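# Sort three desk items onto matching low shelves

## Task

Take each of the three objects on the desk and set it on top of whichever low shelf already holds objects of the same kind. The robot must not tip over or finish leaning. An object counts as placed only if it rests there by itself, not held up by the robot.

## Robot and tools

Robot: a Hello Robot Stretch 4, about 1.6 m tall. It has an omni-wheel base (rim within 0.23 m of its origin), a vertical mast with a lift, one telescoping arm that reaches forward, a three-joint wrist (yaw, pitch, roll) and a two-finger gripper with bendy steel fingers. There is only one arm, so every call describes a single arm.

Frames: the base frame sits on the floor under the base centre, with x ahead, y to the left and z up. hand_pose is reported in this frame and marks a point between the open fingertips (link pinch). With all wrist joints at zero its axes match the base axes. The printed hand position may be somewhat off. The odometry frame is the base frame as it was when the scene began.

execute_actions(actions, cameras): actions is a list with one action, or an empty list, which only reports state and images. An action may hold "base", "joints" or both, plus optional "pace" and "contact_limits". Alternatively it holds only {"end_of_arm": "enable_torque"}, which re-powers any wrist or gripper motor that shut itself off. The motions in one action start at the same moment but may finish at different times.
- base: exactly one key, each a relative offset from where the base last reported itself. translate_m moves straight, forward positive, from -2 to 2 m. strafe_m moves sideways, left positive, from -2 to 2 m. rotate_rad turns in place, counter-clockwise (left) positive, from -3.2 to 3.2 rad.
- joints: absolute targets by name, one number each. lift_m is 0 to 1.2 m. arm_m is 0 to 0.55 m of extension. wrist_yaw_rad is -1.134 to 4.276 (0 points ahead, positive turns left, 3.14 is folded back, and above 3.4 the arm may get in the way). wrist_pitch_rad is -1.117 to 4.259 (0 level, 1.57 points down). wrist_roll_rad is -1.117 to 4.259 (0 puts the fingers at equal height, positive turns clockwise seen from behind). gripper_m is -0.038 to 0.141 m, the fingertip gap; negative values press the tips together. Tolerances for done are lift and arm ±0.004, yaw and roll ±0.02, pitch ±0.05, gripper ±0.004. A joint target outside its range gets clipped and the result says so. Any other bad value or unknown key rejects the whole call, and nothing moves.
- pace: "slow", "default", "fast" or "max". The base reaches 0.1/0.3/0.4/0.6 m/s and 1/2/3/4 rad/s at these paces. When the lift is above 0.2 m these limits shrink, down to 0.3 m/s and 1 rad/s at 1.2 m.
- contact_limits: only {"arm_m": value}, from 0 (most sensitive) to 0.75 (pushes hardest), 0.5 if omitted.
- cameras: any of head_camera, head_left_camera, head_right_camera, wrist_camera, or "all". Null or omitted gives all, and [] gives none. The pictures line lists the order of the images. The head camera looks ahead and down, and you turn the base to look elsewhere. The side fisheyes look more steeply down and show the base and arm. The wrist camera looks along the fingers, with the tips near the bottom of its image.
A joint or the base left out of an action may still be driving toward an earlier target. If a result reports a stop, later motion calls in the same reply are skipped.

wait(seconds): 0 to 10 s with no new command, then the same report as an empty action. zoom_image(camera, region=[x0,y0,x1,y1]): a closer view of part of that camera's latest full image, in pixels from the top left, at most 504 by 504. read_manual(section="licences"): licence texts only. finished_scene(scene): give the current scene's number to end it, which cannot be undone. The robot first holds its last command, and the goal must still be true then. Replying without any tool call ends everything.

Reading results: base_status and joint_status say how each motion ended. done for the base only means the wheels turned the commanded amount, even if they slipped. off_target means it stopped short and may still be pushing. contact_stop_at_<key> means the part hit something, and the lift, arm or wheels then go slack (a slack lift can sink under load, slack wheels can roll). limit_stop_at_tilt means the robot leans over 6 degrees, and lift, arm and wheels go slack until it straightens. limit_stop_at_own_body is a self-collision guard; you can move away from the body, and it tends to happen with the wrist pitched up below -0.2 and rolled below -0.4 or above 4. torque_fault means a wrist or gripper motor overloaded and went limp until enable_torque. Any slack part holds again once you command it. on_its_own covers what you did not command, where "held at" is the held target, not the actual position. lidar_m gives 12 distances in 30-degree sectors, starting straight ahead and going counter-clockwise (4th left, 7th behind, 10th right). "-" means nothing seen or closer than 0.25 m, and tabletops are detected. wrist_depth_mm is a 7x7 grid of median depths, 100 to 2000 mm. base_odometry comes from the wheels only, and the heading runs -3.142 to 3.142, left positive. If turned_by_wheels and turned_by_imu differ by more than about 0.1 rad, the base hit something or slipped. base_tilt is in degrees, positive leaning forward or right, with a fixed bias of up to about 1.5. motor_effort is a percentage, positive toward higher joint values, with the peak in brackets; it is noisy and biased. For wheel_0/1/2, positive turns the base right.

Gripping: command a gap smaller than the object. Going further below its width squeezes harder and pulls the object toward the wrist. Neither the gripper reading nor done confirms a hold; look for a clear change in gripper effort (at targets of 0 or more) or a change in wrist pitch effort. If the fingertips jam on a surface, raise the lift. To unfold at the start, send lift_m 0.4 with wrist_yaw_rad 0.

Avoid: driving or turning with more than 1 kg held while arm_m is above 0.2, especially at fast or max, since the robot can tip. Also avoid hard or steady pushes with a raised gripper, pressing the gripper into things during base or arm moves, dropping, slamming or knocking objects off, and leaving anything propped up by the robot. The simulation keeps running while you think, and loose objects may occasionally get nudged.

Each tool is called after "Emit:" as name(argument=value, ...), one argument or row to a line, values as JSON.

## Session

Emit:
execute_actions(
  actions=[],
)

Scene clock: 0.00 s.
base_odometry: x=+0.000 y=+0.000 heading=+0.000 (m, m, rad; odometry frame)
turned_by_wheels: +0.000 (rad since the last result)
turned_by_imu: +0.000 (rad since the last result)
base_tilt: forward=+0.3 right=+1.1 (deg)
lidar_m: 2.01 1.64 1.24 1.29 1.73 1.72 1.82 1.81 1.78 2.33 2.44 1.87
base_status: not commanded
joint_positions: lift_m=+0.254 arm_m=-0.002 wrist_yaw_rad=+3.141 wrist_pitch_rad=-0.015 wrist_roll_rad=+0.010 gripper_m=+0.057
joint_status: not commanded
motor_effort: lift_m=+18 arm_m=-1 wrist_yaw_rad=-1 wrist_pitch_rad=-7 wrist_roll_rad=+0 gripper_m=-3 wheel_0=+0 wheel_1=-1 wheel_2=+1 (%)
hand_pose: x=-0.1199 y=+0.0877 z=+0.4363 quat_wxyz=(+0.000, +0.007, +0.005, +1.000) (m; base frame)
wrist_depth_mm: - 140 - - - - 1808 / - 118 158 - - 1983 1808 / - 124 163 - - 1983 1661 / 138 139 234 - - 1921 1708 / 1756 - - - - 1983 1756 / 1661 1708 196 1756 206 1921 1576 / 1118 1025 1160 111 1118 1205 1229
pictures: head_camera, head_left_camera, head_right_camera, wrist_camera
Images, in order (width x height): head_camera 420x560, head_left_camera 420x672, head_right_camera 420x672, wrist_camera 616x392.

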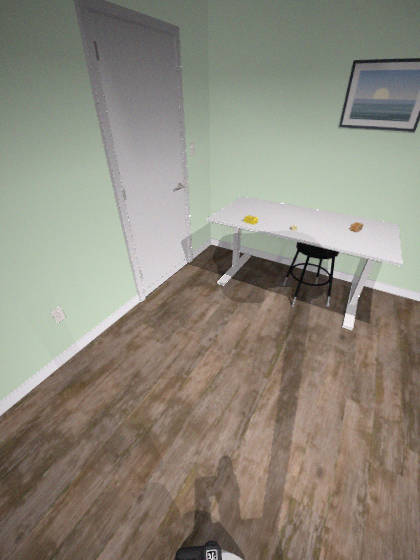

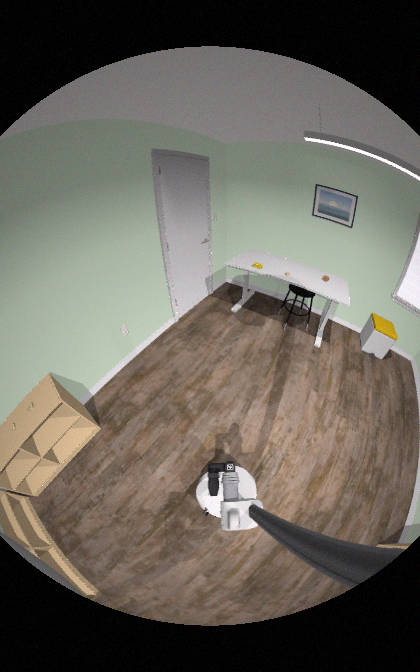

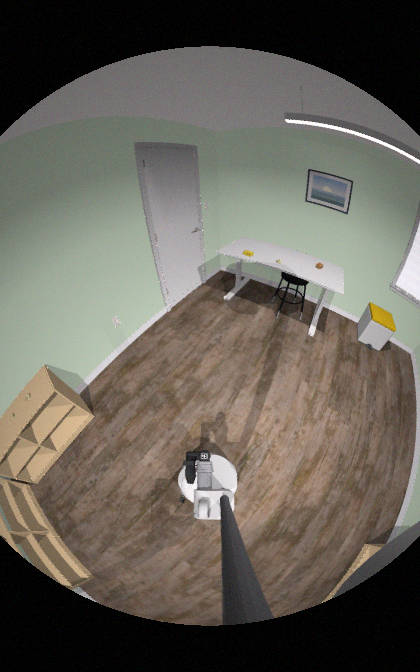

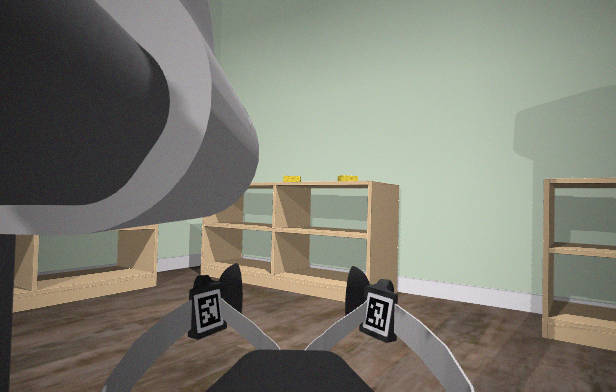

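Emit:
zoom_image(
  camera="head_camera",
  region=[200, 180, 420, 330],
)

Emit:
execute_actions(
  actions=[
    {"base":{"rotate_rad":2.2},"joints":{"lift_m":0.4,"wrist_yaw_rad":0}},
  ],
  cameras=["head_camera","head_left_camera"],
)

Emit:
execute_actions(
  actions=[
    {"base":{"rotate_rad":1.3},"joints":{"lift_m":0.8}},
  ],
  cameras=["head_camera","head_left_camera"],
)

Region (200, 180, 420, 330) of head_camera's 420x560 image, scaled by 2.291, with more detail than that image has; it fills the top 344 rows of this view, and the rest is white.

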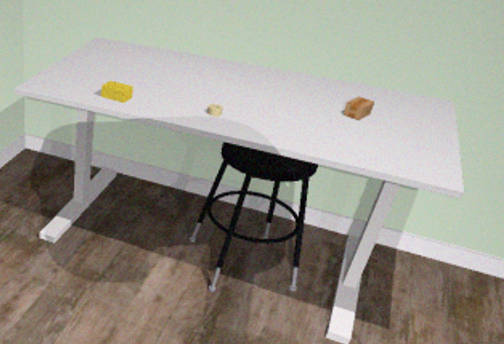

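Scene clock: 11.00 s.
base_odometry: x=+0.000 y=+0.000 heading=+2.199 (m, m, rad; odometry frame)
turned_by_wheels: +2.199 (rad since the last result)
turned_by_imu: +2.187 (rad since the last result)
base_tilt: forward=+0.2 right=+1.1 (deg)
lidar_m: 1.72 1.71 1.89 1.80 1.81 2.43 1.88 1.87 1.95 1.60 1.24 1.34
base_status: done
joint_positions: lift_m=+0.400 arm_m=-0.002 wrist_yaw_rad=+0.001 wrist_pitch_rad=-0.015 wrist_roll_rad=+0.010 gripper_m=+0.057
joint_status: all done
motor_effort: lift_m=+20(25) arm_m=+0(1) wrist_yaw_rad=-1(8) wrist_pitch_rad=-7(7) wrist_roll_rad=-1(1) gripper_m=-4(3) wheel_0=-2(6) wheel_1=-2(9) wheel_2=-4(11) (%)
hand_pose: x=+0.4570 y=-0.0873 z=+0.5823 quat_wxyz=(+1.000, +0.005, -0.007, +0.000) (m; base frame)
wrist_depth_mm: 1618 1708 1863 - - 1921 1464 / 1576 1708 1863 - - 1863 1464 / 1618 1756 1808 - - 1808 1464 / 1661 1756 1921 - - 1756 1397 / 1618 1708 1808 1808 1983 1618 1464 / 1618 1708 196 1808 208 1537 1182 / 1430 1308 1397 111 1464 1336 1281
pictures: head_camera, head_left_camera
Images, in order (width x height): head_camera 420x560, head_left_camera 420x672.

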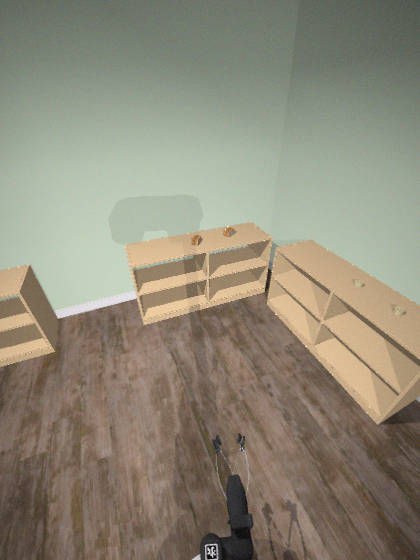

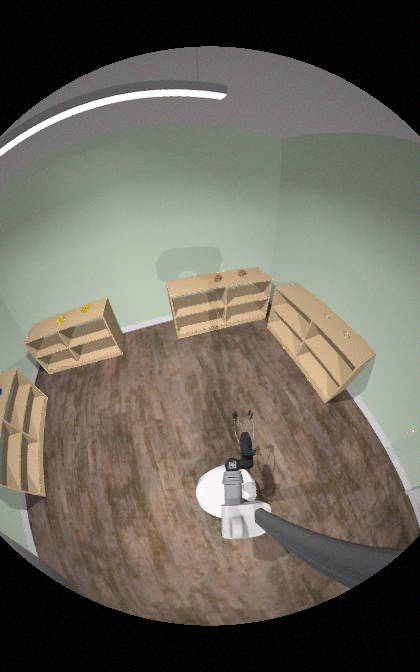

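Scene clock: 13.60 s.
base_odometry: x=+0.000 y=+0.000 heading=-2.784 (m, m, rad; odometry frame)
turned_by_wheels: +1.300 (rad since the last result)
turned_by_imu: +1.292 (rad since the last result)
base_tilt: forward=+0.3 right=+1.1 (deg)
lidar_m: 1.92 1.76 2.21 2.42 1.88 1.92 1.70 1.59 1.23 1.59 1.70 1.82
base_status: done
joint_positions: lift_m=+0.800 arm_m=-0.002 wrist_yaw_rad=+0.000 wrist_pitch_rad=-0.015 wrist_roll_rad=+0.010 gripper_m=+0.057
joint_status: all done
motor_effort: lift_m=+21(25) arm_m=+0(0) wrist_yaw_rad=-1(1) wrist_pitch_rad=-7(7) wrist_roll_rad=-1(1) gripper_m=-2(2) wheel_0=-1(9) wheel_1=-2(11) wheel_2=-3(9) (%)
hand_pose: x=+0.4570 y=-0.0874 z=+0.9822 quat_wxyz=(+1.000, +0.005, -0.007, +0.000) (m; base frame)
wrist_depth_mm: 1661 1808 - - - - 1661 / 1618 1921 - - - - 1661 / 1661 1808 - - - - 1661 / 1661 1863 - - - 1921 1661 / 1661 1863 - - - 1921 1618 / 1661 1756 196 - 208 1808 1618 / 1537 1576 1863 111 - 1661 1464
pictures: head_camera, head_left_camera
Images, in order (width x height): head_camera 420x560, head_left_camera 420x672.

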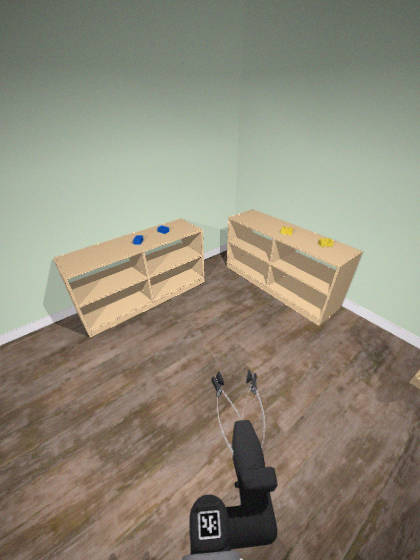

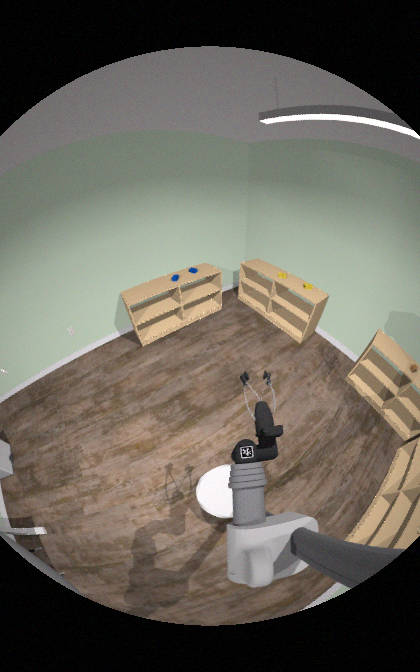

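Emit:
execute_actions(
  actions=[
    {"base":{"rotate_rad":2.25},"joints":{"wrist_pitch_rad":0.8,"gripper_m":0.12,"lift_m":0.95}},
  ],
  cameras=[],
)

Emit:
execute_actions(
  actions=[
    {"base":{"translate_m":1.3},"pace":"fast"},
  ],
  cameras=[],
)

Emit:
execute_actions(
  actions=[
    {"base":{"strafe_m":0.55},"pace":"fast"},
  ],
  cameras=["head_camera","wrist_camera"],
)

Scene clock: 35.33 s.
base_odometry: x=+0.000 y=+0.000 heading=-0.535 (m, m, rad; odometry frame)
turned_by_wheels: +2.250 (rad since the last result)
turned_by_imu: +2.237 (rad since the last result)
base_tilt: forward=+0.3 right=+1.1 (deg)
lidar_m: 1.87 2.01 1.63 1.22 1.31 1.73 1.72 1.84 1.82 1.77 2.32 2.43
base_status: done
joint_positions: lift_m=+0.950 arm_m=-0.002 wrist_yaw_rad=+0.000 wrist_pitch_rad=+0.801 wrist_roll_rad=+0.010 gripper_m=+0.120
joint_status: all done
motor_effort: lift_m=+20(19) arm_m=-1(1) wrist_yaw_rad=-1(2) wrist_pitch_rad=-4(6) wrist_roll_rad=-1(1) gripper_m=+0(2) wheel_0=-1(7) wheel_1=-1(7) wheel_2=-2(11) (%)
hand_pose: x=+0.3693 y=-0.0874 z=+0.9209 quat_wxyz=(+0.921, +0.005, +0.390, -0.002) (m; base frame)
wrist_depth_mm: - - - - - - 1921 / - - - - - - - / 1808 1708 1756 1808 1808 1863 1921 / 1464 1576 1499 1537 1537 1576 1576 / 1308 1336 1336 1336 1397 1366 1430 / 1205 210 1182 1205 212 1255 1255 / 1078 1042 1078 111 1118 1098 1160
pictures: none
No camera images: the call's "cameras" was empty. Leave "cameras" out to get every camera's image.

Scene clock: 40.30 s.
base_odometry: x=+1.119 y=-0.662 heading=-0.534 (m, m, rad; odometry frame)
turned_by_wheels: +0.000 (rad since the last result)
turned_by_imu: -0.002 (rad since the last result)
base_tilt: forward=+0.3 right=+1.1 (deg)
lidar_m: 0.57 0.62 0.90 1.46 1.59 1.93 3.01 2.51 2.32 2.27 1.40 0.59
base_status: done
joint_positions: lift_m=+0.950 arm_m=-0.002 wrist_yaw_rad=+0.000 wrist_pitch_rad=+0.801 wrist_roll_rad=+0.010 gripper_m=+0.120
joint_status: not commanded
motor_effort: lift_m=+20(20) arm_m=+0(1) wrist_yaw_rad=+1(0) wrist_pitch_rad=-4(4) wrist_roll_rad=-1(1) gripper_m=+1(1) wheel_0=+1(5) wheel_1=+2(6) wheel_2=-1(13) (%)
hand_pose: x=+0.3693 y=-0.0874 z=+0.9209 quat_wxyz=(+0.921, +0.005, +0.390, -0.002) (m; base frame)
wrist_depth_mm: 904 946 931 976 991 1025 1042 / 750 750 750 778 759 809 1182 / 621 627 634 647 661 661 1255 / 539 544 539 559 569 569 597 / 1281 1308 1255 1025 525 504 517 / 1160 211 1160 1205 213 1229 1255 / 1098 1060 1078 111 1078 1060 1138
pictures: none
No camera images: the call's "cameras" was empty. Leave "cameras" out to get every camera's image.

Scene clock: 43.10 s.
base_odometry: x=+1.399 y=-0.189 heading=-0.534 (m, m, rad; odometry frame)
turned_by_wheels: +0.000 (rad since the last result)
turned_by_imu: -0.001 (rad since the last result)
base_tilt: forward=+0.3 right=+1.1 (deg)
lidar_m: 0.60 0.67 0.95 0.90 1.01 1.46 2.97 3.22 2.77 2.82 0.82 0.63
base_status: done
joint_positions: lift_m=+0.950 arm_m=-0.002 wrist_yaw_rad=+0.000 wrist_pitch_rad=+0.801 wrist_roll_rad=+0.010 gripper_m=+0.120
joint_status: not commanded
motor_effort: lift_m=+20(20) arm_m=+0(0) wrist_yaw_rad=+1(0) wrist_pitch_rad=-5(4) wrist_roll_rad=-1(1) gripper_m=+1(1) wheel_0=+0(13) wheel_1=-2(11) wheel_2=+0(3) (%)
hand_pose: x=+0.3693 y=-0.0874 z=+0.9209 quat_wxyz=(+0.921, +0.005, +0.390, -0.002) (m; base frame)
wrist_depth_mm: 1182 917 946 976 976 1025 1060 / 732 750 759 768 788 798 809 / 627 634 603 654 654 668 683 / 1229 585 569 554 559 569 569 / 1308 1336 1336 1336 1308 1308 1118 / 1160 209 1160 1205 212 1182 1229 / 1078 1060 1078 111 1078 1098 1118
pictures: head_camera, wrist_camera
Images, in order (width x height): head_camera 420x560, wrist_camera 616x392.

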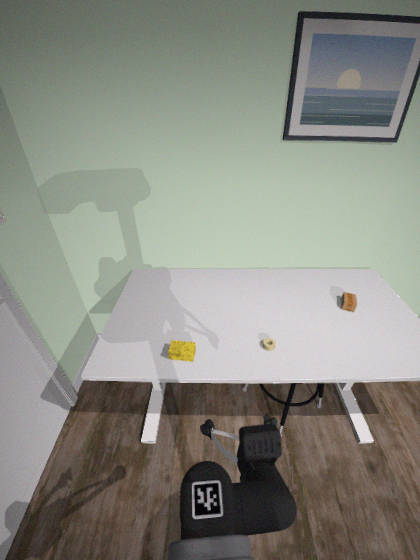

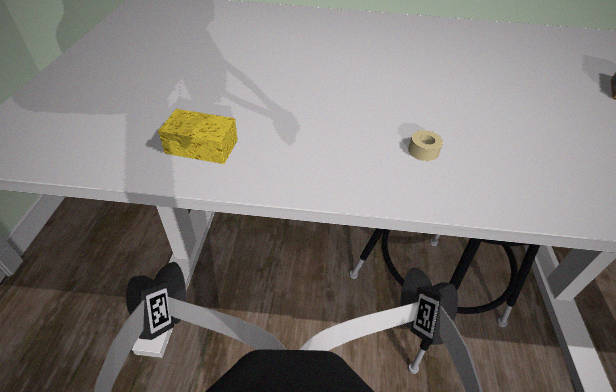

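Emit:
execute_actions(
  actions=[
    {"base":{"strafe_m":-0.155},"joints":{"arm_m":0.33,"lift_m":0.88,"gripper_m":0.1}},
  ],
  cameras=["head_camera","wrist_camera"],
)

Scene clock: 51.47 s.
base_odometry: x=+1.320 y=-0.322 heading=-0.534 (m, m, rad; odometry frame)
turned_by_wheels: +0.000 (rad since the last result)
turned_by_imu: +0.001 (rad since the last result)
base_tilt: forward=+0.3 right=+1.1 (deg)
lidar_m: 0.60 0.64 1.11 1.06 1.16 1.70 2.99 3.01 2.65 2.65 0.82 0.61
base_status: done
joint_positions: lift_m=+0.880 arm_m=+0.329 wrist_yaw_rad=+0.000 wrist_pitch_rad=+0.801 wrist_roll_rad=+0.010 gripper_m=+0.100
joint_status: all done
motor_effort: lift_m=+15(21) arm_m=+7(8) wrist_yaw_rad=-1(1) wrist_pitch_rad=-4(5) wrist_roll_rad=-1(1) gripper_m=+0(2) wheel_0=+0(9) wheel_1=+0(11) wheel_2=+0(2) (%)
hand_pose: x=+0.7003 y=-0.0874 z=+0.8512 quat_wxyz=(+0.921, +0.005, +0.390, -0.002) (m; base frame)
wrist_depth_mm: 759 768 778 778 768 759 759 / 609 615 621 634 654 668 668 / 504 521 525 525 549 544 554 / 442 445 455 455 466 469 477 / 389 389 399 402 404 413 413 / 345 343 340 349 199 364 364 / 314 309 317 111 322 322 329
pictures: head_camera, wrist_camera
Images, in order (width x height): head_camera 420x560, wrist_camera 616x392.

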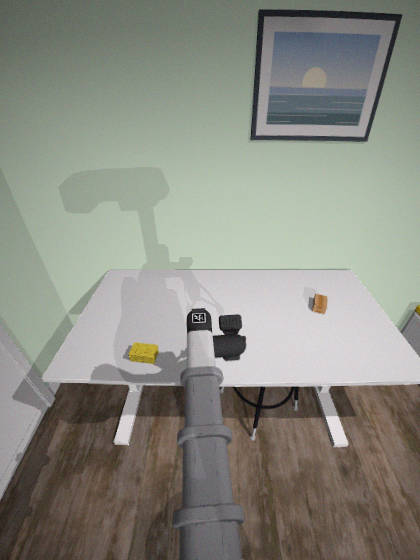

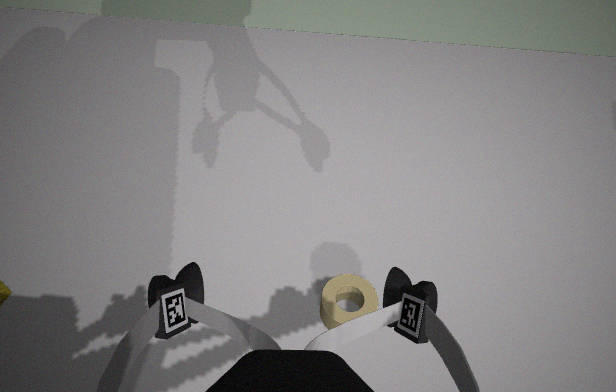

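Emit:
execute_actions(
  actions=[
    {"base":{"strafe_m":-0.045},"joints":{"arm_m":0.37,"lift_m":0.80}},
  ],
  cameras=["head_left_camera","wrist_camera"],
)

Scene clock: 64.13 s.
base_odometry: x=+1.297 y=-0.361 heading=-0.534 (m, m, rad; odometry frame)
turned_by_wheels: +0.000 (rad since the last result)
turned_by_imu: +0.000 (rad since the last result)
base_tilt: forward=+0.3 right=+1.1 (deg)
lidar_m: 0.60 0.65 1.14 1.11 1.22 1.73 3.00 3.01 2.61 2.62 0.78 0.61
base_status: done
joint_positions: lift_m=+0.800 arm_m=+0.369 wrist_yaw_rad=+0.000 wrist_pitch_rad=+0.801 wrist_roll_rad=+0.010 gripper_m=+0.100
joint_status: all done
motor_effort: lift_m=+16(20) arm_m=+7(7) wrist_yaw_rad=-1(1) wrist_pitch_rad=-5(5) wrist_roll_rad=-1(1) gripper_m=-1(2) wheel_0=+0(11) wheel_1=-1(11) wheel_2=+0(0) (%)
hand_pose: x=+0.7403 y=-0.0874 z=+0.7712 quat_wxyz=(+0.921, +0.005, +0.390, -0.002) (m; base frame)
wrist_depth_mm: 564 569 585 597 615 621 640 / 459 466 473 480 488 496 504 / 389 392 399 402 404 415 421 / 334 336 343 347 349 351 357 / 294 297 301 306 306 310 312 / 263 258 256 246 198 276 277 / 236 235 241 111 245 243 250
pictures: head_left_camera, wrist_camera
Images, in order (width x height): head_left_camera 420x672, wrist_camera 616x392.

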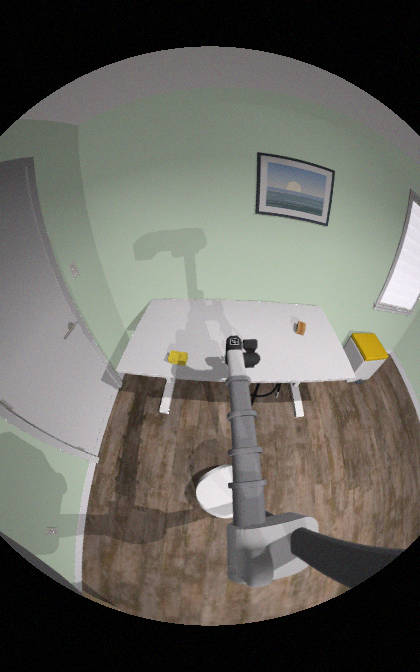

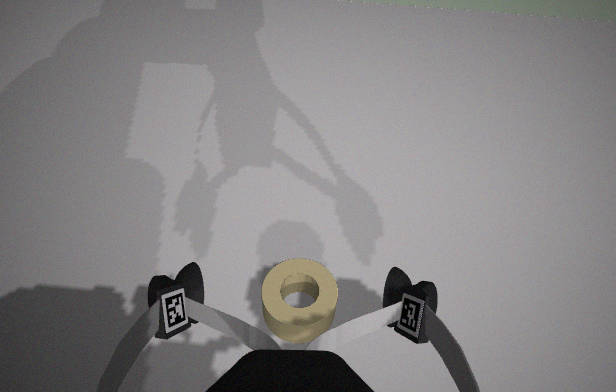

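Emit:
execute_actions(
  actions=[
    {"joints":{"arm_m":0.375,"lift_m":0.768},"pace":"slow"},
  ],
  cameras=["wrist_camera"],
)

Emit:
execute_actions(
  actions=[
    {"joints":{"gripper_m":0.005}},
  ],
  cameras=["wrist_camera"],
)

Emit:
execute_actions(
  actions=[
    {"joints":{"lift_m":0.85}},
  ],
  cameras=["wrist_camera"],
)

Scene clock: 71.53 s.
base_odometry: x=+1.297 y=-0.361 heading=-0.534 (m, m, rad; odometry frame)
turned_by_wheels: +0.000 (rad since the last result)
turned_by_imu: +0.000 (rad since the last result)
base_tilt: forward=+0.2 right=+1.1 (deg)
lidar_m: 0.60 0.67 1.15 1.11 1.23 1.73 3.01 2.98 2.61 2.63 0.79 0.59
base_status: not commanded
joint_positions: lift_m=+0.769 arm_m=+0.374 wrist_yaw_rad=-0.002 wrist_pitch_rad=+0.799 wrist_roll_rad=+0.010 gripper_m=+0.100
joint_status: all done
motor_effort: lift_m=+10(11) arm_m=+7(7) wrist_yaw_rad=+6(6) wrist_pitch_rad=+3(5) wrist_roll_rad=-2(1) gripper_m=+0(0) wheel_0=+0(0) wheel_1=-1(1) wheel_2=+0(0) (%)
hand_pose: x=+0.7456 y=-0.0879 z=+0.7402 quat_wxyz=(+0.921, +0.005, +0.389, -0.003) (m; base frame)
wrist_depth_mm: 512 517 530 544 554 574 585 / 410 421 427 433 442 452 455 / 347 351 355 359 368 375 379 / 298 304 307 310 315 319 322 / 262 266 267 266 277 278 281 / 234 225 231 224 211 245 248 / 212 210 215 111 219 216 224
pictures: wrist_camera
Images, in order (width x height): wrist_camera 616x392.

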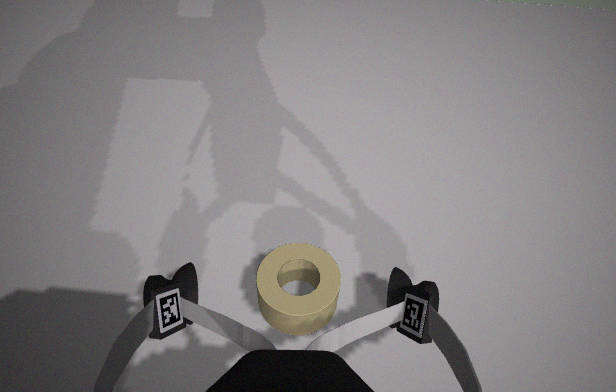

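Scene clock: 73.30 s.
base_odometry: x=+1.297 y=-0.361 heading=-0.534 (m, m, rad; odometry frame)
turned_by_wheels: +0.000 (rad since the last result)
turned_by_imu: +0.000 (rad since the last result)
base_tilt: forward=+0.3 right=+1.1 (deg)
lidar_m: 0.60 0.63 1.15 1.10 1.22 1.72 3.00 2.97 2.61 2.62 0.79 0.60
base_status: not commanded
joint_positions: lift_m=+0.768 arm_m=+0.374 wrist_yaw_rad=+0.000 wrist_pitch_rad=+0.801 wrist_roll_rad=+0.010 gripper_m=+0.005
joint_status: all done
motor_effort: lift_m=+15(15) arm_m=+7(8) wrist_yaw_rad=+0(6) wrist_pitch_rad=-4(18) wrist_roll_rad=-1(1) gripper_m=-24(26) wheel_0=+0(0) wheel_1=-1(1) wheel_2=+0(0) (%)
hand_pose: x=+0.7455 y=-0.0874 z=+0.7393 quat_wxyz=(+0.921, +0.005, +0.390, -0.002) (m; base frame)
wrist_depth_mm: 488 500 512 521 539 544 554 / 399 404 413 418 430 436 445 / 340 340 343 351 357 364 366 / 291 296 300 301 304 309 314 / 256 258 263 263 268 268 273 / 229 231 195 209 190 239 242 / 206 200 208 111 209 208 218
pictures: wrist_camera
Images, in order (width x height): wrist_camera 616x392.

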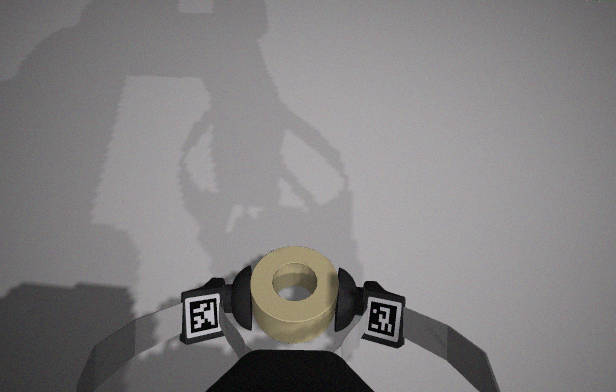

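Scene clock: 74.63 s.
base_odometry: x=+1.297 y=-0.361 heading=-0.534 (m, m, rad; odometry frame)
turned_by_wheels: +0.000 (rad since the last result)
turned_by_imu: +0.000 (rad since the last result)
base_tilt: forward=+0.3 right=+1.1 (deg)
lidar_m: 0.60 0.66 1.15 1.11 1.22 1.75 3.00 2.99 2.61 2.61 0.79 0.62
base_status: not commanded
joint_positions: lift_m=+0.850 arm_m=+0.374 wrist_yaw_rad=+0.000 wrist_pitch_rad=+0.801 wrist_roll_rad=+0.010 gripper_m=+0.005
joint_status: all done
motor_effort: lift_m=+21(19) arm_m=+7(7) wrist_yaw_rad=+0(1) wrist_pitch_rad=-5(5) wrist_roll_rad=-1(1) gripper_m=-24(23) wheel_0=+0(0) wheel_1=-1(1) wheel_2=+0(0) (%)
hand_pose: x=+0.7454 y=-0.0874 z=+0.8208 quat_wxyz=(+0.921, +0.005, +0.390, -0.002) (m; base frame)
wrist_depth_mm: 668 691 691 715 715 715 699 / 544 564 559 580 585 597 609 / 462 473 473 477 484 496 504 / 399 404 410 415 415 424 430 / 351 355 357 364 368 375 375 / 314 315 196 210 191 330 332 / 285 276 286 111 289 286 297
pictures: wrist_camera
Images, in order (width x height): wrist_camera 616x392.

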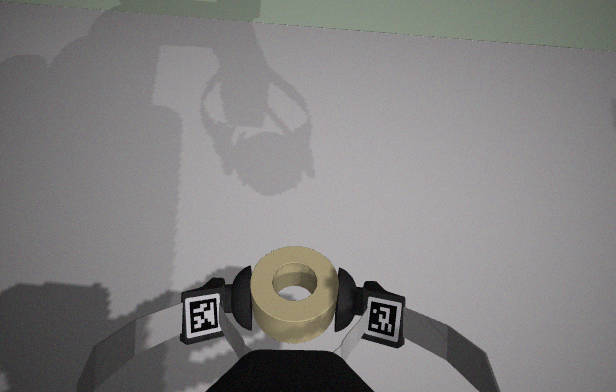

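Emit:
execute_actions(
  actions=[
    {"base":{"translate_m":-1.6},"joints":{"arm_m":0},"pace":"fast"},
  ],
  cameras=[],
)

Emit:
execute_actions(
  actions=[
    {"base":{"rotate_rad":1.575}},
  ],
  cameras=["head_camera","wrist_camera"],
)

Scene clock: 86.47 s.
base_odometry: x=-0.080 y=+0.454 heading=-0.534 (m, m, rad; odometry frame)
turned_by_wheels: +0.000 (rad since the last result)
turned_by_imu: +0.003 (rad since the last result)
base_tilt: forward=+0.3 right=+1.1 (deg)
lidar_m: 2.19 1.65 1.30 0.88 0.93 1.39 1.38 1.68 2.14 2.11 2.66 2.23
base_status: done
joint_positions: lift_m=+0.850 arm_m=+0.001 wrist_yaw_rad=+0.000 wrist_pitch_rad=+0.802 wrist_roll_rad=+0.010 gripper_m=+0.005
joint_status: all done
motor_effort: lift_m=+21(21) arm_m=-8(8) wrist_yaw_rad=-2(2) wrist_pitch_rad=-6(6) wrist_roll_rad=-1(2) gripper_m=-23(24) wheel_0=-1(5) wheel_1=-2(8) wheel_2=+3(11) (%)
hand_pose: x=+0.3728 y=-0.0874 z=+0.8207 quat_wxyz=(+0.921, +0.005, +0.390, -0.002) (m; base frame)
wrist_depth_mm: 1708 - - - - - - / 1756 1863 1921 - - - - / 1576 1618 1576 1618 1661 1708 1708 / 1336 1366 1430 1397 1430 1464 1464 / 1205 1205 1229 1205 1255 1255 1308 / 1078 1078 195 210 190 1118 1138 / 960 931 991 111 976 946 1042
pictures: none
No camera images: the call's "cameras" was empty. Leave "cameras" out to get every camera's image.

Scene clock: 88.53 s.
base_odometry: x=-0.080 y=+0.454 heading=+1.040 (m, m, rad; odometry frame)
turned_by_wheels: +1.574 (rad since the last result)
turned_by_imu: +1.565 (rad since the last result)
base_tilt: forward=+0.3 right=+1.1 (deg)
lidar_m: 0.87 0.94 1.38 1.36 1.70 2.15 2.11 2.68 2.24 2.18 1.66 1.30
base_status: done
joint_positions: lift_m=+0.850 arm_m=+0.001 wrist_yaw_rad=+0.000 wrist_pitch_rad=+0.802 wrist_roll_rad=+0.010 gripper_m=+0.005
joint_status: not commanded
motor_effort: lift_m=+20(21) arm_m=-8(8) wrist_yaw_rad=+2(0) wrist_pitch_rad=-6(5) wrist_roll_rad=-1(1) gripper_m=-23(23) wheel_0=-2(10) wheel_1=-3(8) wheel_2=-3(10) (%)
hand_pose: x=+0.3728 y=-0.0874 z=+0.8207 quat_wxyz=(+0.921, +0.005, +0.390, -0.002) (m; base frame)
wrist_depth_mm: 917 946 960 976 976 931 946 / 768 788 768 809 1098 1060 1042 / 960 1042 1078 1078 1229 1205 1182 / 1182 1042 976 1205 1397 1308 1308 / 1182 1182 1138 1160 1255 1255 1255 / 1060 1098 195 210 191 1138 1160 / 976 946 976 111 991 976 1025
pictures: head_camera, wrist_camera
Images, in order (width x height): head_camera 420x560, wrist_camera 616x392.

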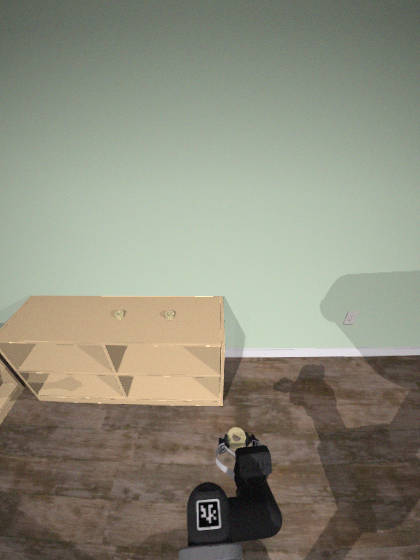

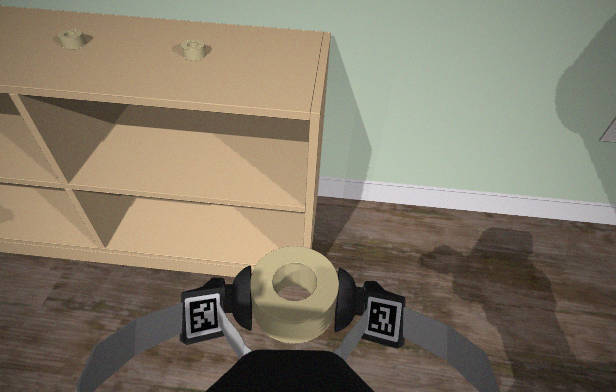

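Emit:
execute_actions(
  actions=[
    {"base":{"strafe_m":0.17},"joints":{"arm_m":0.5,"lift_m":0.74}},
  ],
  cameras=[],
)

Emit:
execute_actions(
  actions=[
    {"base":{"translate_m":0.14}},
  ],
  cameras=["head_camera","wrist_camera"],
)

Scene clock: 95.83 s.
base_odometry: x=-0.226 y=+0.540 heading=+1.040 (m, m, rad; odometry frame)
turned_by_wheels: +0.000 (rad since the last result)
turned_by_imu: +0.000 (rad since the last result)
base_tilt: forward=+0.3 right=+1.1 (deg)
lidar_m: 0.89 0.96 1.22 1.19 1.54 1.89 2.10 2.66 2.41 2.35 1.69 0.89
base_status: done
joint_positions: lift_m=+0.740 arm_m=+0.499 wrist_yaw_rad=+0.000 wrist_pitch_rad=+0.801 wrist_roll_rad=+0.010 gripper_m=+0.005
joint_status: all done
motor_effort: lift_m=+15(16) arm_m=+7(7) wrist_yaw_rad=+0(0) wrist_pitch_rad=-5(6) wrist_roll_rad=-2(1) gripper_m=-25(24) wheel_0=+0(9) wheel_1=+2(9) wheel_2=+0(1) (%)
hand_pose: x=+0.8703 y=-0.0874 z=+0.7112 quat_wxyz=(+0.921, +0.005, +0.390, -0.002) (m; base frame)
wrist_depth_mm: 564 544 530 525 508 504 496 / 544 564 559 559 559 549 544 / 452 469 473 488 496 597 603 / 397 404 410 413 421 439 683 / 351 357 359 362 368 373 798 / 330 322 196 209 191 330 917 / 535 521 535 111 535 309 891
pictures: none
No camera images: the call's "cameras" was empty. Leave "cameras" out to get every camera's image.

Scene clock: 97.60 s.
base_odometry: x=-0.156 y=+0.661 heading=+1.040 (m, m, rad; odometry frame)
turned_by_wheels: +0.000 (rad since the last result)
turned_by_imu: +0.000 (rad since the last result)
base_tilt: forward=+0.3 right=+1.1 (deg)
lidar_m: 0.75 0.81 1.20 1.17 1.62 1.89 2.23 2.80 2.39 2.38 1.51 0.77
base_status: done
joint_positions: lift_m=+0.740 arm_m=+0.499 wrist_yaw_rad=+0.000 wrist_pitch_rad=+0.801 wrist_roll_rad=+0.010 gripper_m=+0.005
joint_status: not commanded
motor_effort: lift_m=+16(15) arm_m=+7(7) wrist_yaw_rad=-1(1) wrist_pitch_rad=-5(5) wrist_roll_rad=-1(0) gripper_m=-24(23) wheel_0=+2(6) wheel_1=+2(7) wheel_2=-2(11) (%)
hand_pose: x=+0.8703 y=-0.0874 z=+0.7112 quat_wxyz=(+0.921, +0.005, +0.390, -0.002) (m; base frame)
wrist_depth_mm: 413 402 394 382 377 364 362 / 462 452 442 430 418 407 402 / 459 473 473 469 462 455 442 / 402 404 410 413 421 436 504 / 353 353 336 362 366 373 591 / 314 319 195 210 191 330 668 / 286 276 287 111 290 286 539
pictures: head_camera, wrist_camera
Images, in order (width x height): head_camera 420x560, wrist_camera 616x392.

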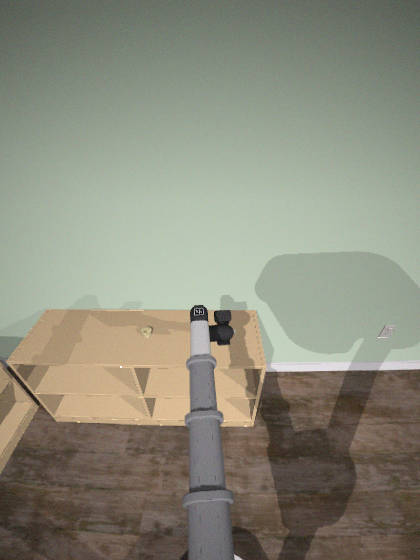

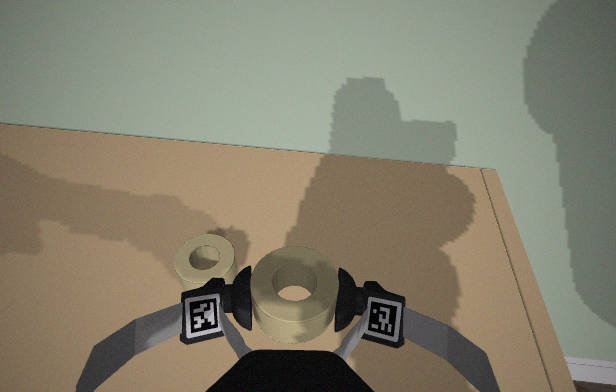

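Emit:
execute_actions(
  actions=[
    {"base":{"strafe_m":-0.03},"joints":{"arm_m":0.45,"lift_m":0.661}},
  ],
  cameras=["wrist_camera"],
)

Emit:
execute_actions(
  actions=[
    {"joints":{"gripper_m":0.08}},
  ],
  cameras=[],
)

Emit:
execute_actions(
  actions=[
    {"joints":{"lift_m":0.76}},
  ],
  cameras=["wrist_camera"],
)

Emit:
execute_actions(
  actions=[
    {"base":{"rotate_rad":-1.58},"joints":{"lift_m":0.9,"arm_m":0,"gripper_m":0.12}},
  ],
  cameras=[],
)

Emit:
execute_actions(
  actions=[
    {"base":{"translate_m":1.74},"pace":"fast"},
  ],
  cameras=["head_camera","wrist_camera"],
)

Scene clock: 107.73 s.
base_odometry: x=-0.130 y=+0.646 heading=+1.040 (m, m, rad; odometry frame)
turned_by_wheels: +0.000 (rad since the last result)
turned_by_imu: +0.000 (rad since the last result)
base_tilt: forward=+0.3 right=+1.1 (deg)
lidar_m: 0.73 0.82 1.19 1.22 1.66 1.95 2.24 2.81 2.40 2.34 1.49 0.76
base_status: done
joint_positions: lift_m=+0.661 arm_m=+0.451 wrist_yaw_rad=+0.000 wrist_pitch_rad=+0.802 wrist_roll_rad=+0.010 gripper_m=+0.005
joint_status: all done
motor_effort: lift_m=+15(18) arm_m=-8(9) wrist_yaw_rad=-1(2) wrist_pitch_rad=-5(5) wrist_roll_rad=-1(1) gripper_m=-23(25) wheel_0=-1(8) wheel_1=-1(11) wheel_2=+0(5) (%)
hand_pose: x=+0.8229 y=-0.0874 z=+0.6322 quat_wxyz=(+0.921, +0.005, +0.390, -0.002) (m; base frame)
wrist_depth_mm: 455 449 439 433 424 407 407 / 402 407 418 427 436 439 445 / 340 336 353 355 359 375 504 / 294 297 301 303 309 315 564 / 259 262 264 266 270 273 621 / 231 233 196 209 191 242 251 / 209 204 210 111 213 211 220
pictures: wrist_camera
Images, in order (width x height): wrist_camera 616x392.

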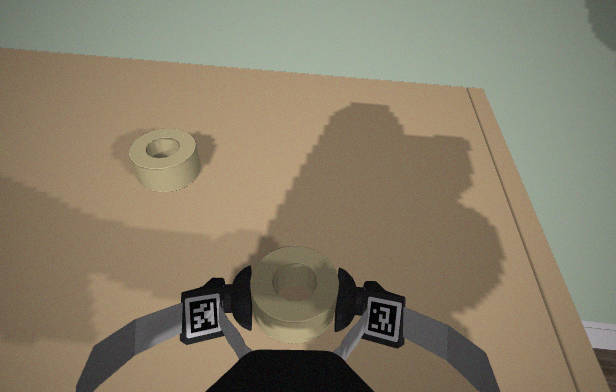

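Scene clock: 109.27 s.
base_odometry: x=-0.130 y=+0.646 heading=+1.040 (m, m, rad; odometry frame)
turned_by_wheels: +0.000 (rad since the last result)
turned_by_imu: +0.000 (rad since the last result)
base_tilt: forward=+0.3 right=+1.1 (deg)
lidar_m: 0.74 0.83 1.18 1.19 1.64 1.91 2.25 2.82 2.40 2.34 1.49 0.77
base_status: not commanded
joint_positions: lift_m=+0.661 arm_m=+0.451 wrist_yaw_rad=+0.000 wrist_pitch_rad=+0.797 wrist_roll_rad=+0.010 gripper_m=+0.080
joint_status: all done
motor_effort: lift_m=+16(16) arm_m=-6(8) wrist_yaw_rad=-1(1) wrist_pitch_rad=+7(7) wrist_roll_rad=-1(2) gripper_m=+0(28) wheel_0=-1(1) wheel_1=-1(1) wheel_2=+0(0) (%)
hand_pose: x=+0.8236 y=-0.0875 z=+0.6331 quat_wxyz=(+0.922, +0.005, +0.388, -0.002) (m; base frame)
wrist_depth_mm: 455 449 436 427 418 410 402 / 413 424 430 436 442 442 445 / 347 351 359 364 370 387 500 / 301 296 307 310 317 320 564 / 265 267 270 272 276 278 615 / 236 237 194 217 206 247 260 / 212 208 216 111 216 222 226
pictures: none
No camera images: the call's "cameras" was empty. Leave "cameras" out to get every camera's image.

Scene clock: 110.70 s.
base_odometry: x=-0.130 y=+0.646 heading=+1.040 (m, m, rad; odometry frame)
turned_by_wheels: +0.000 (rad since the last result)
turned_by_imu: +0.000 (rad since the last result)
base_tilt: forward=+0.3 right=+1.1 (deg)
lidar_m: 0.73 0.82 1.17 1.19 1.65 1.94 2.25 2.80 2.40 2.35 1.50 0.76
base_status: not commanded
joint_positions: lift_m=+0.760 arm_m=+0.451 wrist_yaw_rad=+0.000 wrist_pitch_rad=+0.801 wrist_roll_rad=+0.010 gripper_m=+0.080
joint_status: all done
motor_effort: lift_m=+21(23) arm_m=-7(6) wrist_yaw_rad=+2(1) wrist_pitch_rad=-4(7) wrist_roll_rad=+0(1) gripper_m=-1(2) wheel_0=-1(1) wheel_1=-1(1) wheel_2=+0(0) (%)
hand_pose: x=+0.8228 y=-0.0874 z=+0.7308 quat_wxyz=(+0.921, +0.005, +0.390, -0.002) (m; base frame)
wrist_depth_mm: 459 449 442 427 415 413 399 / 512 500 488 477 462 452 445 / 500 500 504 508 504 504 496 / 424 433 439 439 452 559 564 / 373 377 377 389 392 634 654 / 334 338 198 343 206 362 778 / 303 300 307 111 309 317 878
pictures: wrist_camera
Images, in order (width x height): wrist_camera 616x392.

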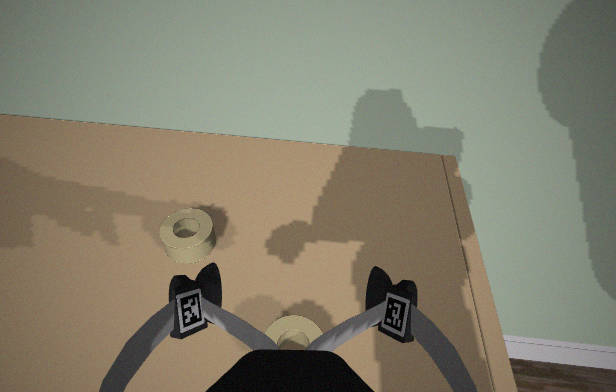

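Scene clock: 113.10 s.
base_odometry: x=-0.130 y=+0.646 heading=-0.539 (m, m, rad; odometry frame)
turned_by_wheels: -1.580 (rad since the last result)
turned_by_imu: -1.570 (rad since the last result)
base_tilt: forward=+0.3 right=+1.1 (deg)
lidar_m: 2.35 1.51 0.77 0.73 0.79 1.21 1.22 1.64 1.90 2.22 2.81 2.40
base_status: done
joint_positions: lift_m=+0.900 arm_m=+0.001 wrist_yaw_rad=+0.000 wrist_pitch_rad=+0.802 wrist_roll_rad=+0.010 gripper_m=+0.120
joint_status: all done
motor_effort: lift_m=+21(21) arm_m=-7(7) wrist_yaw_rad=+0(2) wrist_pitch_rad=-5(5) wrist_roll_rad=+0(0) gripper_m=+1(2) wheel_0=+2(8) wheel_1=+1(7) wheel_2=+3(17) (%)
hand_pose: x=+0.3729 y=-0.0875 z=+0.8707 quat_wxyz=(+0.921, +0.005, +0.390, -0.002) (m; base frame)
wrist_depth_mm: 1618 - - - - - - / 1708 - - - - - - / 1576 1661 1708 1708 1863 1756 1808 / 1430 1397 1430 1499 1499 1537 1537 / 1205 1229 1255 1336 1308 1336 1366 / 1138 209 1138 1160 211 1138 1205 / 1025 1008 1025 111 1078 1060 1078
pictures: none
No camera images: the call's "cameras" was empty. Leave "cameras" out to get every camera's image.

Scene clock: 119.03 s.
base_odometry: x=+1.363 y=-0.248 heading=-0.539 (m, m, rad; odometry frame)
turned_by_wheels: +0.000 (rad since the last result)
turned_by_imu: -0.002 (rad since the last result)
base_tilt: forward=+0.3 right=+1.1 (deg)
lidar_m: 0.61 0.63 1.00 0.99 1.08 1.58 2.97 3.17 2.73 2.75 0.83 0.63
base_status: done
joint_positions: lift_m=+0.900 arm_m=+0.001 wrist_yaw_rad=+0.000 wrist_pitch_rad=+0.802 wrist_roll_rad=+0.010 gripper_m=+0.120
joint_status: not commanded
motor_effort: lift_m=+21(21) arm_m=-8(8) wrist_yaw_rad=+0(3) wrist_pitch_rad=-5(5) wrist_roll_rad=-1(1) gripper_m=+0(1) wheel_0=+2(7) wheel_1=+2(8) wheel_2=-1(17) (%)
hand_pose: x=+0.3728 y=-0.0874 z=+0.8707 quat_wxyz=(+0.921, +0.005, +0.390, -0.002) (m; base frame)
wrist_depth_mm: 788 809 842 831 866 878 904 / 634 654 661 683 691 707 707 / 544 544 564 574 574 591 591 / 1336 1160 1366 512 508 512 500 / 1255 1255 1281 1281 1308 1308 1255 / 1118 210 1138 1182 212 1138 1182 / 1025 1025 1025 111 1042 1042 1025
pictures: head_camera, wrist_camera
Images, in order (width x height): head_camera 420x560, wrist_camera 616x392.

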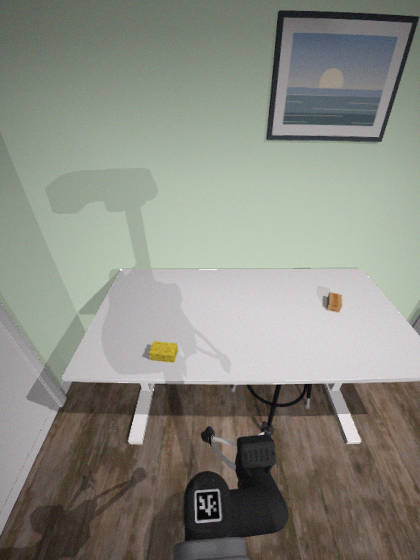

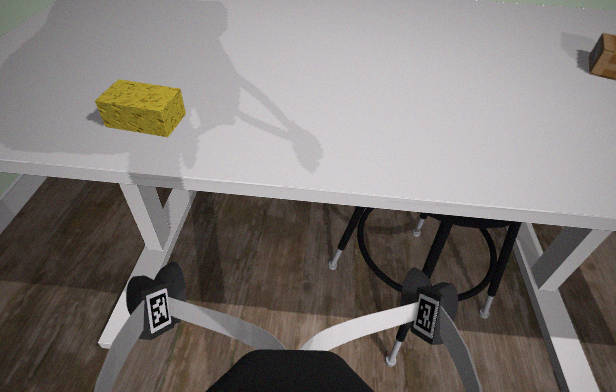

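Emit:
execute_actions(
  actions=[
    {"base":{"strafe_m":0.247},"joints":{"arm_m":0.32,"lift_m":0.85,"gripper_m":0.141}},
  ],
  cameras=["wrist_camera"],
)

Scene clock: 128.50 s.
base_odometry: x=+1.490 y=-0.036 heading=-0.539 (m, m, rad; odometry frame)
turned_by_wheels: +0.000 (rad since the last result)
turned_by_imu: +0.000 (rad since the last result)
base_tilt: forward=+0.3 right=+1.1 (deg)
lidar_m: 0.64 0.66 0.78 0.74 0.82 1.19 2.54 3.32 2.95 3.00 0.86 0.66
base_status: done
joint_positions: lift_m=+0.850 arm_m=+0.319 wrist_yaw_rad=+0.000 wrist_pitch_rad=+0.801 wrist_roll_rad=+0.010 gripper_m=+0.141
joint_status: all done
motor_effort: lift_m=+16(20) arm_m=+7(8) wrist_yaw_rad=+0(0) wrist_pitch_rad=-4(5) wrist_roll_rad=-1(1) gripper_m=+0(1) wheel_0=-1(9) wheel_1=+1(10) wheel_2=+0(7) (%)
hand_pose: x=+0.6903 y=-0.0874 z=+0.8212 quat_wxyz=(+0.921, +0.005, +0.390, -0.002) (m; base frame)
wrist_depth_mm: 878 723 699 715 732 750 759 / 960 559 569 574 591 597 609 / 462 466 477 484 488 504 508 / 402 407 407 413 418 427 436 / 355 353 359 309 368 373 373 / 317 198 307 289 278 317 334 / 285 285 291 111 294 291 301
pictures: wrist_camera
Images, in order (width x height): wrist_camera 616x392.

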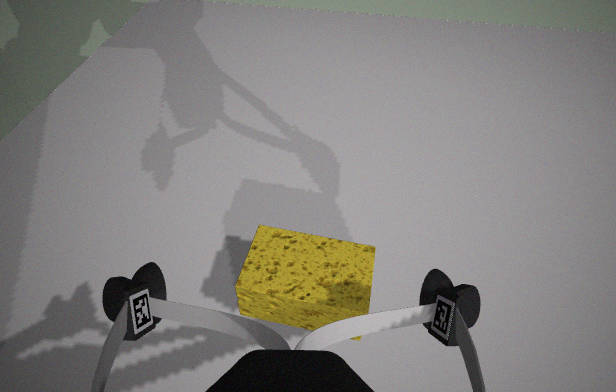

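Emit:
execute_actions(
  actions=[
    {"base":{"strafe_m":-0.012},"joints":{"arm_m":0.365,"lift_m":0.782}},
  ],
  cameras=["wrist_camera"],
)

Emit:
execute_actions(
  actions=[
    {"joints":{"gripper_m":0.045}},
  ],
  cameras=["wrist_camera"],
)

Emit:
execute_actions(
  actions=[
    {"joints":{"lift_m":0.86}},
  ],
  cameras=["wrist_camera"],
)

Scene clock: 137.33 s.
base_odometry: x=+1.484 y=-0.046 heading=-0.539 (m, m, rad; odometry frame)
turned_by_wheels: +0.000 (rad since the last result)
turned_by_imu: +0.000 (rad since the last result)
base_tilt: forward=+0.3 right=+1.1 (deg)
lidar_m: 0.63 0.68 0.77 0.75 0.83 1.22 2.27 3.29 2.91 2.98 0.83 0.65
base_status: done
joint_positions: lift_m=+0.782 arm_m=+0.364 wrist_yaw_rad=+0.000 wrist_pitch_rad=+0.801 wrist_roll_rad=+0.010 gripper_m=+0.141
joint_status: all done
motor_effort: lift_m=+15(13) arm_m=+8(7) wrist_yaw_rad=-1(2) wrist_pitch_rad=-5(5) wrist_roll_rad=-2(1) gripper_m=+1(1) wheel_0=+0(9) wheel_1=-2(7) wheel_2=+0(1) (%)
hand_pose: x=+0.7353 y=-0.0874 z=+0.7532 quat_wxyz=(+0.921, +0.005, +0.390, -0.002) (m; base frame)
wrist_depth_mm: 574 535 549 554 564 585 591 / 424 430 439 442 452 462 473 / 359 362 370 373 377 384 392 / 310 315 315 322 325 329 330 / 273 276 231 227 278 286 290 / 245 198 205 205 207 245 257 / 220 220 224 111 227 227 232
pictures: wrist_camera
Images, in order (width x height): wrist_camera 616x392.

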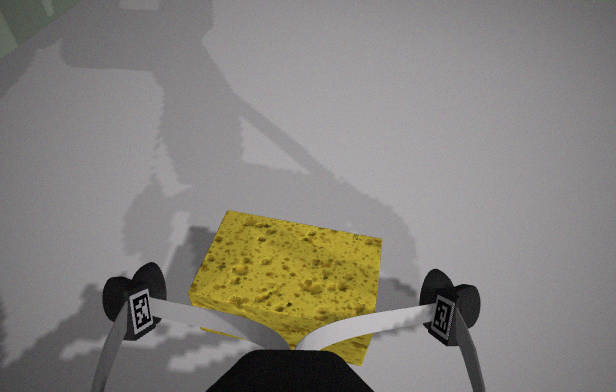

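Scene clock: 139.30 s.
base_odometry: x=+1.484 y=-0.046 heading=-0.539 (m, m, rad; odometry frame)
turned_by_wheels: +0.000 (rad since the last result)
turned_by_imu: +0.000 (rad since the last result)
base_tilt: forward=+0.3 right=+1.1 (deg)
lidar_m: 0.64 0.69 0.78 0.74 0.84 1.20 2.27 3.30 2.93 2.99 0.84 0.64
base_status: not commanded
joint_positions: lift_m=+0.782 arm_m=+0.364 wrist_yaw_rad=+0.000 wrist_pitch_rad=+0.801 wrist_roll_rad=+0.010 gripper_m=+0.046
joint_status: all done
motor_effort: lift_m=+15(16) arm_m=+7(8) wrist_yaw_rad=+0(1) wrist_pitch_rad=-4(5) wrist_roll_rad=-1(1) gripper_m=-27(32) wheel_0=+0(0) wheel_1=-2(2) wheel_2=+0(0) (%)
hand_pose: x=+0.7353 y=-0.0874 z=+0.7532 quat_wxyz=(+0.921, +0.005, +0.390, -0.002) (m; base frame)
wrist_depth_mm: 574 530 549 549 569 574 591 / 424 430 436 449 449 462 473 / 362 362 368 370 382 387 392 / 309 312 317 322 325 334 330 / 271 277 218 213 278 289 291 / 244 185 193 191 191 255 257 / 216 217 216 111 223 220 233
pictures: wrist_camera
Images, in order (width x height): wrist_camera 616x392.

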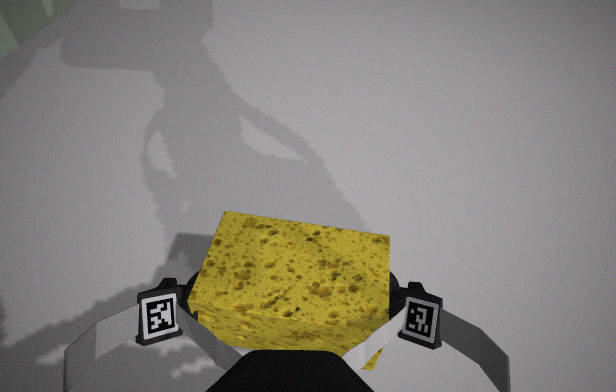

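Scene clock: 140.60 s.
base_odometry: x=+1.484 y=-0.046 heading=-0.539 (m, m, rad; odometry frame)
turned_by_wheels: +0.000 (rad since the last result)
turned_by_imu: +0.000 (rad since the last result)
base_tilt: forward=+0.3 right=+1.1 (deg)
lidar_m: 0.63 0.68 0.78 0.76 0.82 1.20 2.25 3.28 2.91 2.99 0.86 0.65
base_status: not commanded
joint_positions: lift_m=+0.860 arm_m=+0.364 wrist_yaw_rad=+0.000 wrist_pitch_rad=+0.801 wrist_roll_rad=+0.010 gripper_m=+0.046
joint_status: all done
motor_effort: lift_m=+21(20) arm_m=+7(7) wrist_yaw_rad=+1(1) wrist_pitch_rad=-5(5) wrist_roll_rad=-1(1) gripper_m=-28(27) wheel_0=+0(0) wheel_1=-2(2) wheel_2=+0(0) (%)
hand_pose: x=+0.7353 y=-0.0874 z=+0.8307 quat_wxyz=(+0.921, +0.005, +0.390, -0.002) (m; base frame)
wrist_depth_mm: 831 750 732 741 750 741 723 / 917 569 591 591 603 615 621 / 473 488 492 500 504 508 521 / 415 418 424 427 436 436 442 / 364 368 217 214 375 384 387 / 327 185 193 191 191 342 347 / 290 291 250 111 298 294 312
pictures: wrist_camera
Images, in order (width x height): wrist_camera 616x392.

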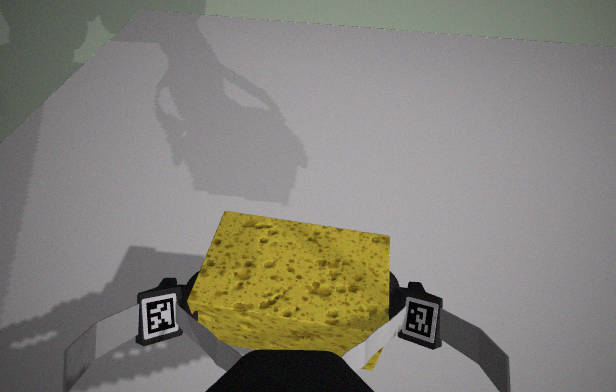

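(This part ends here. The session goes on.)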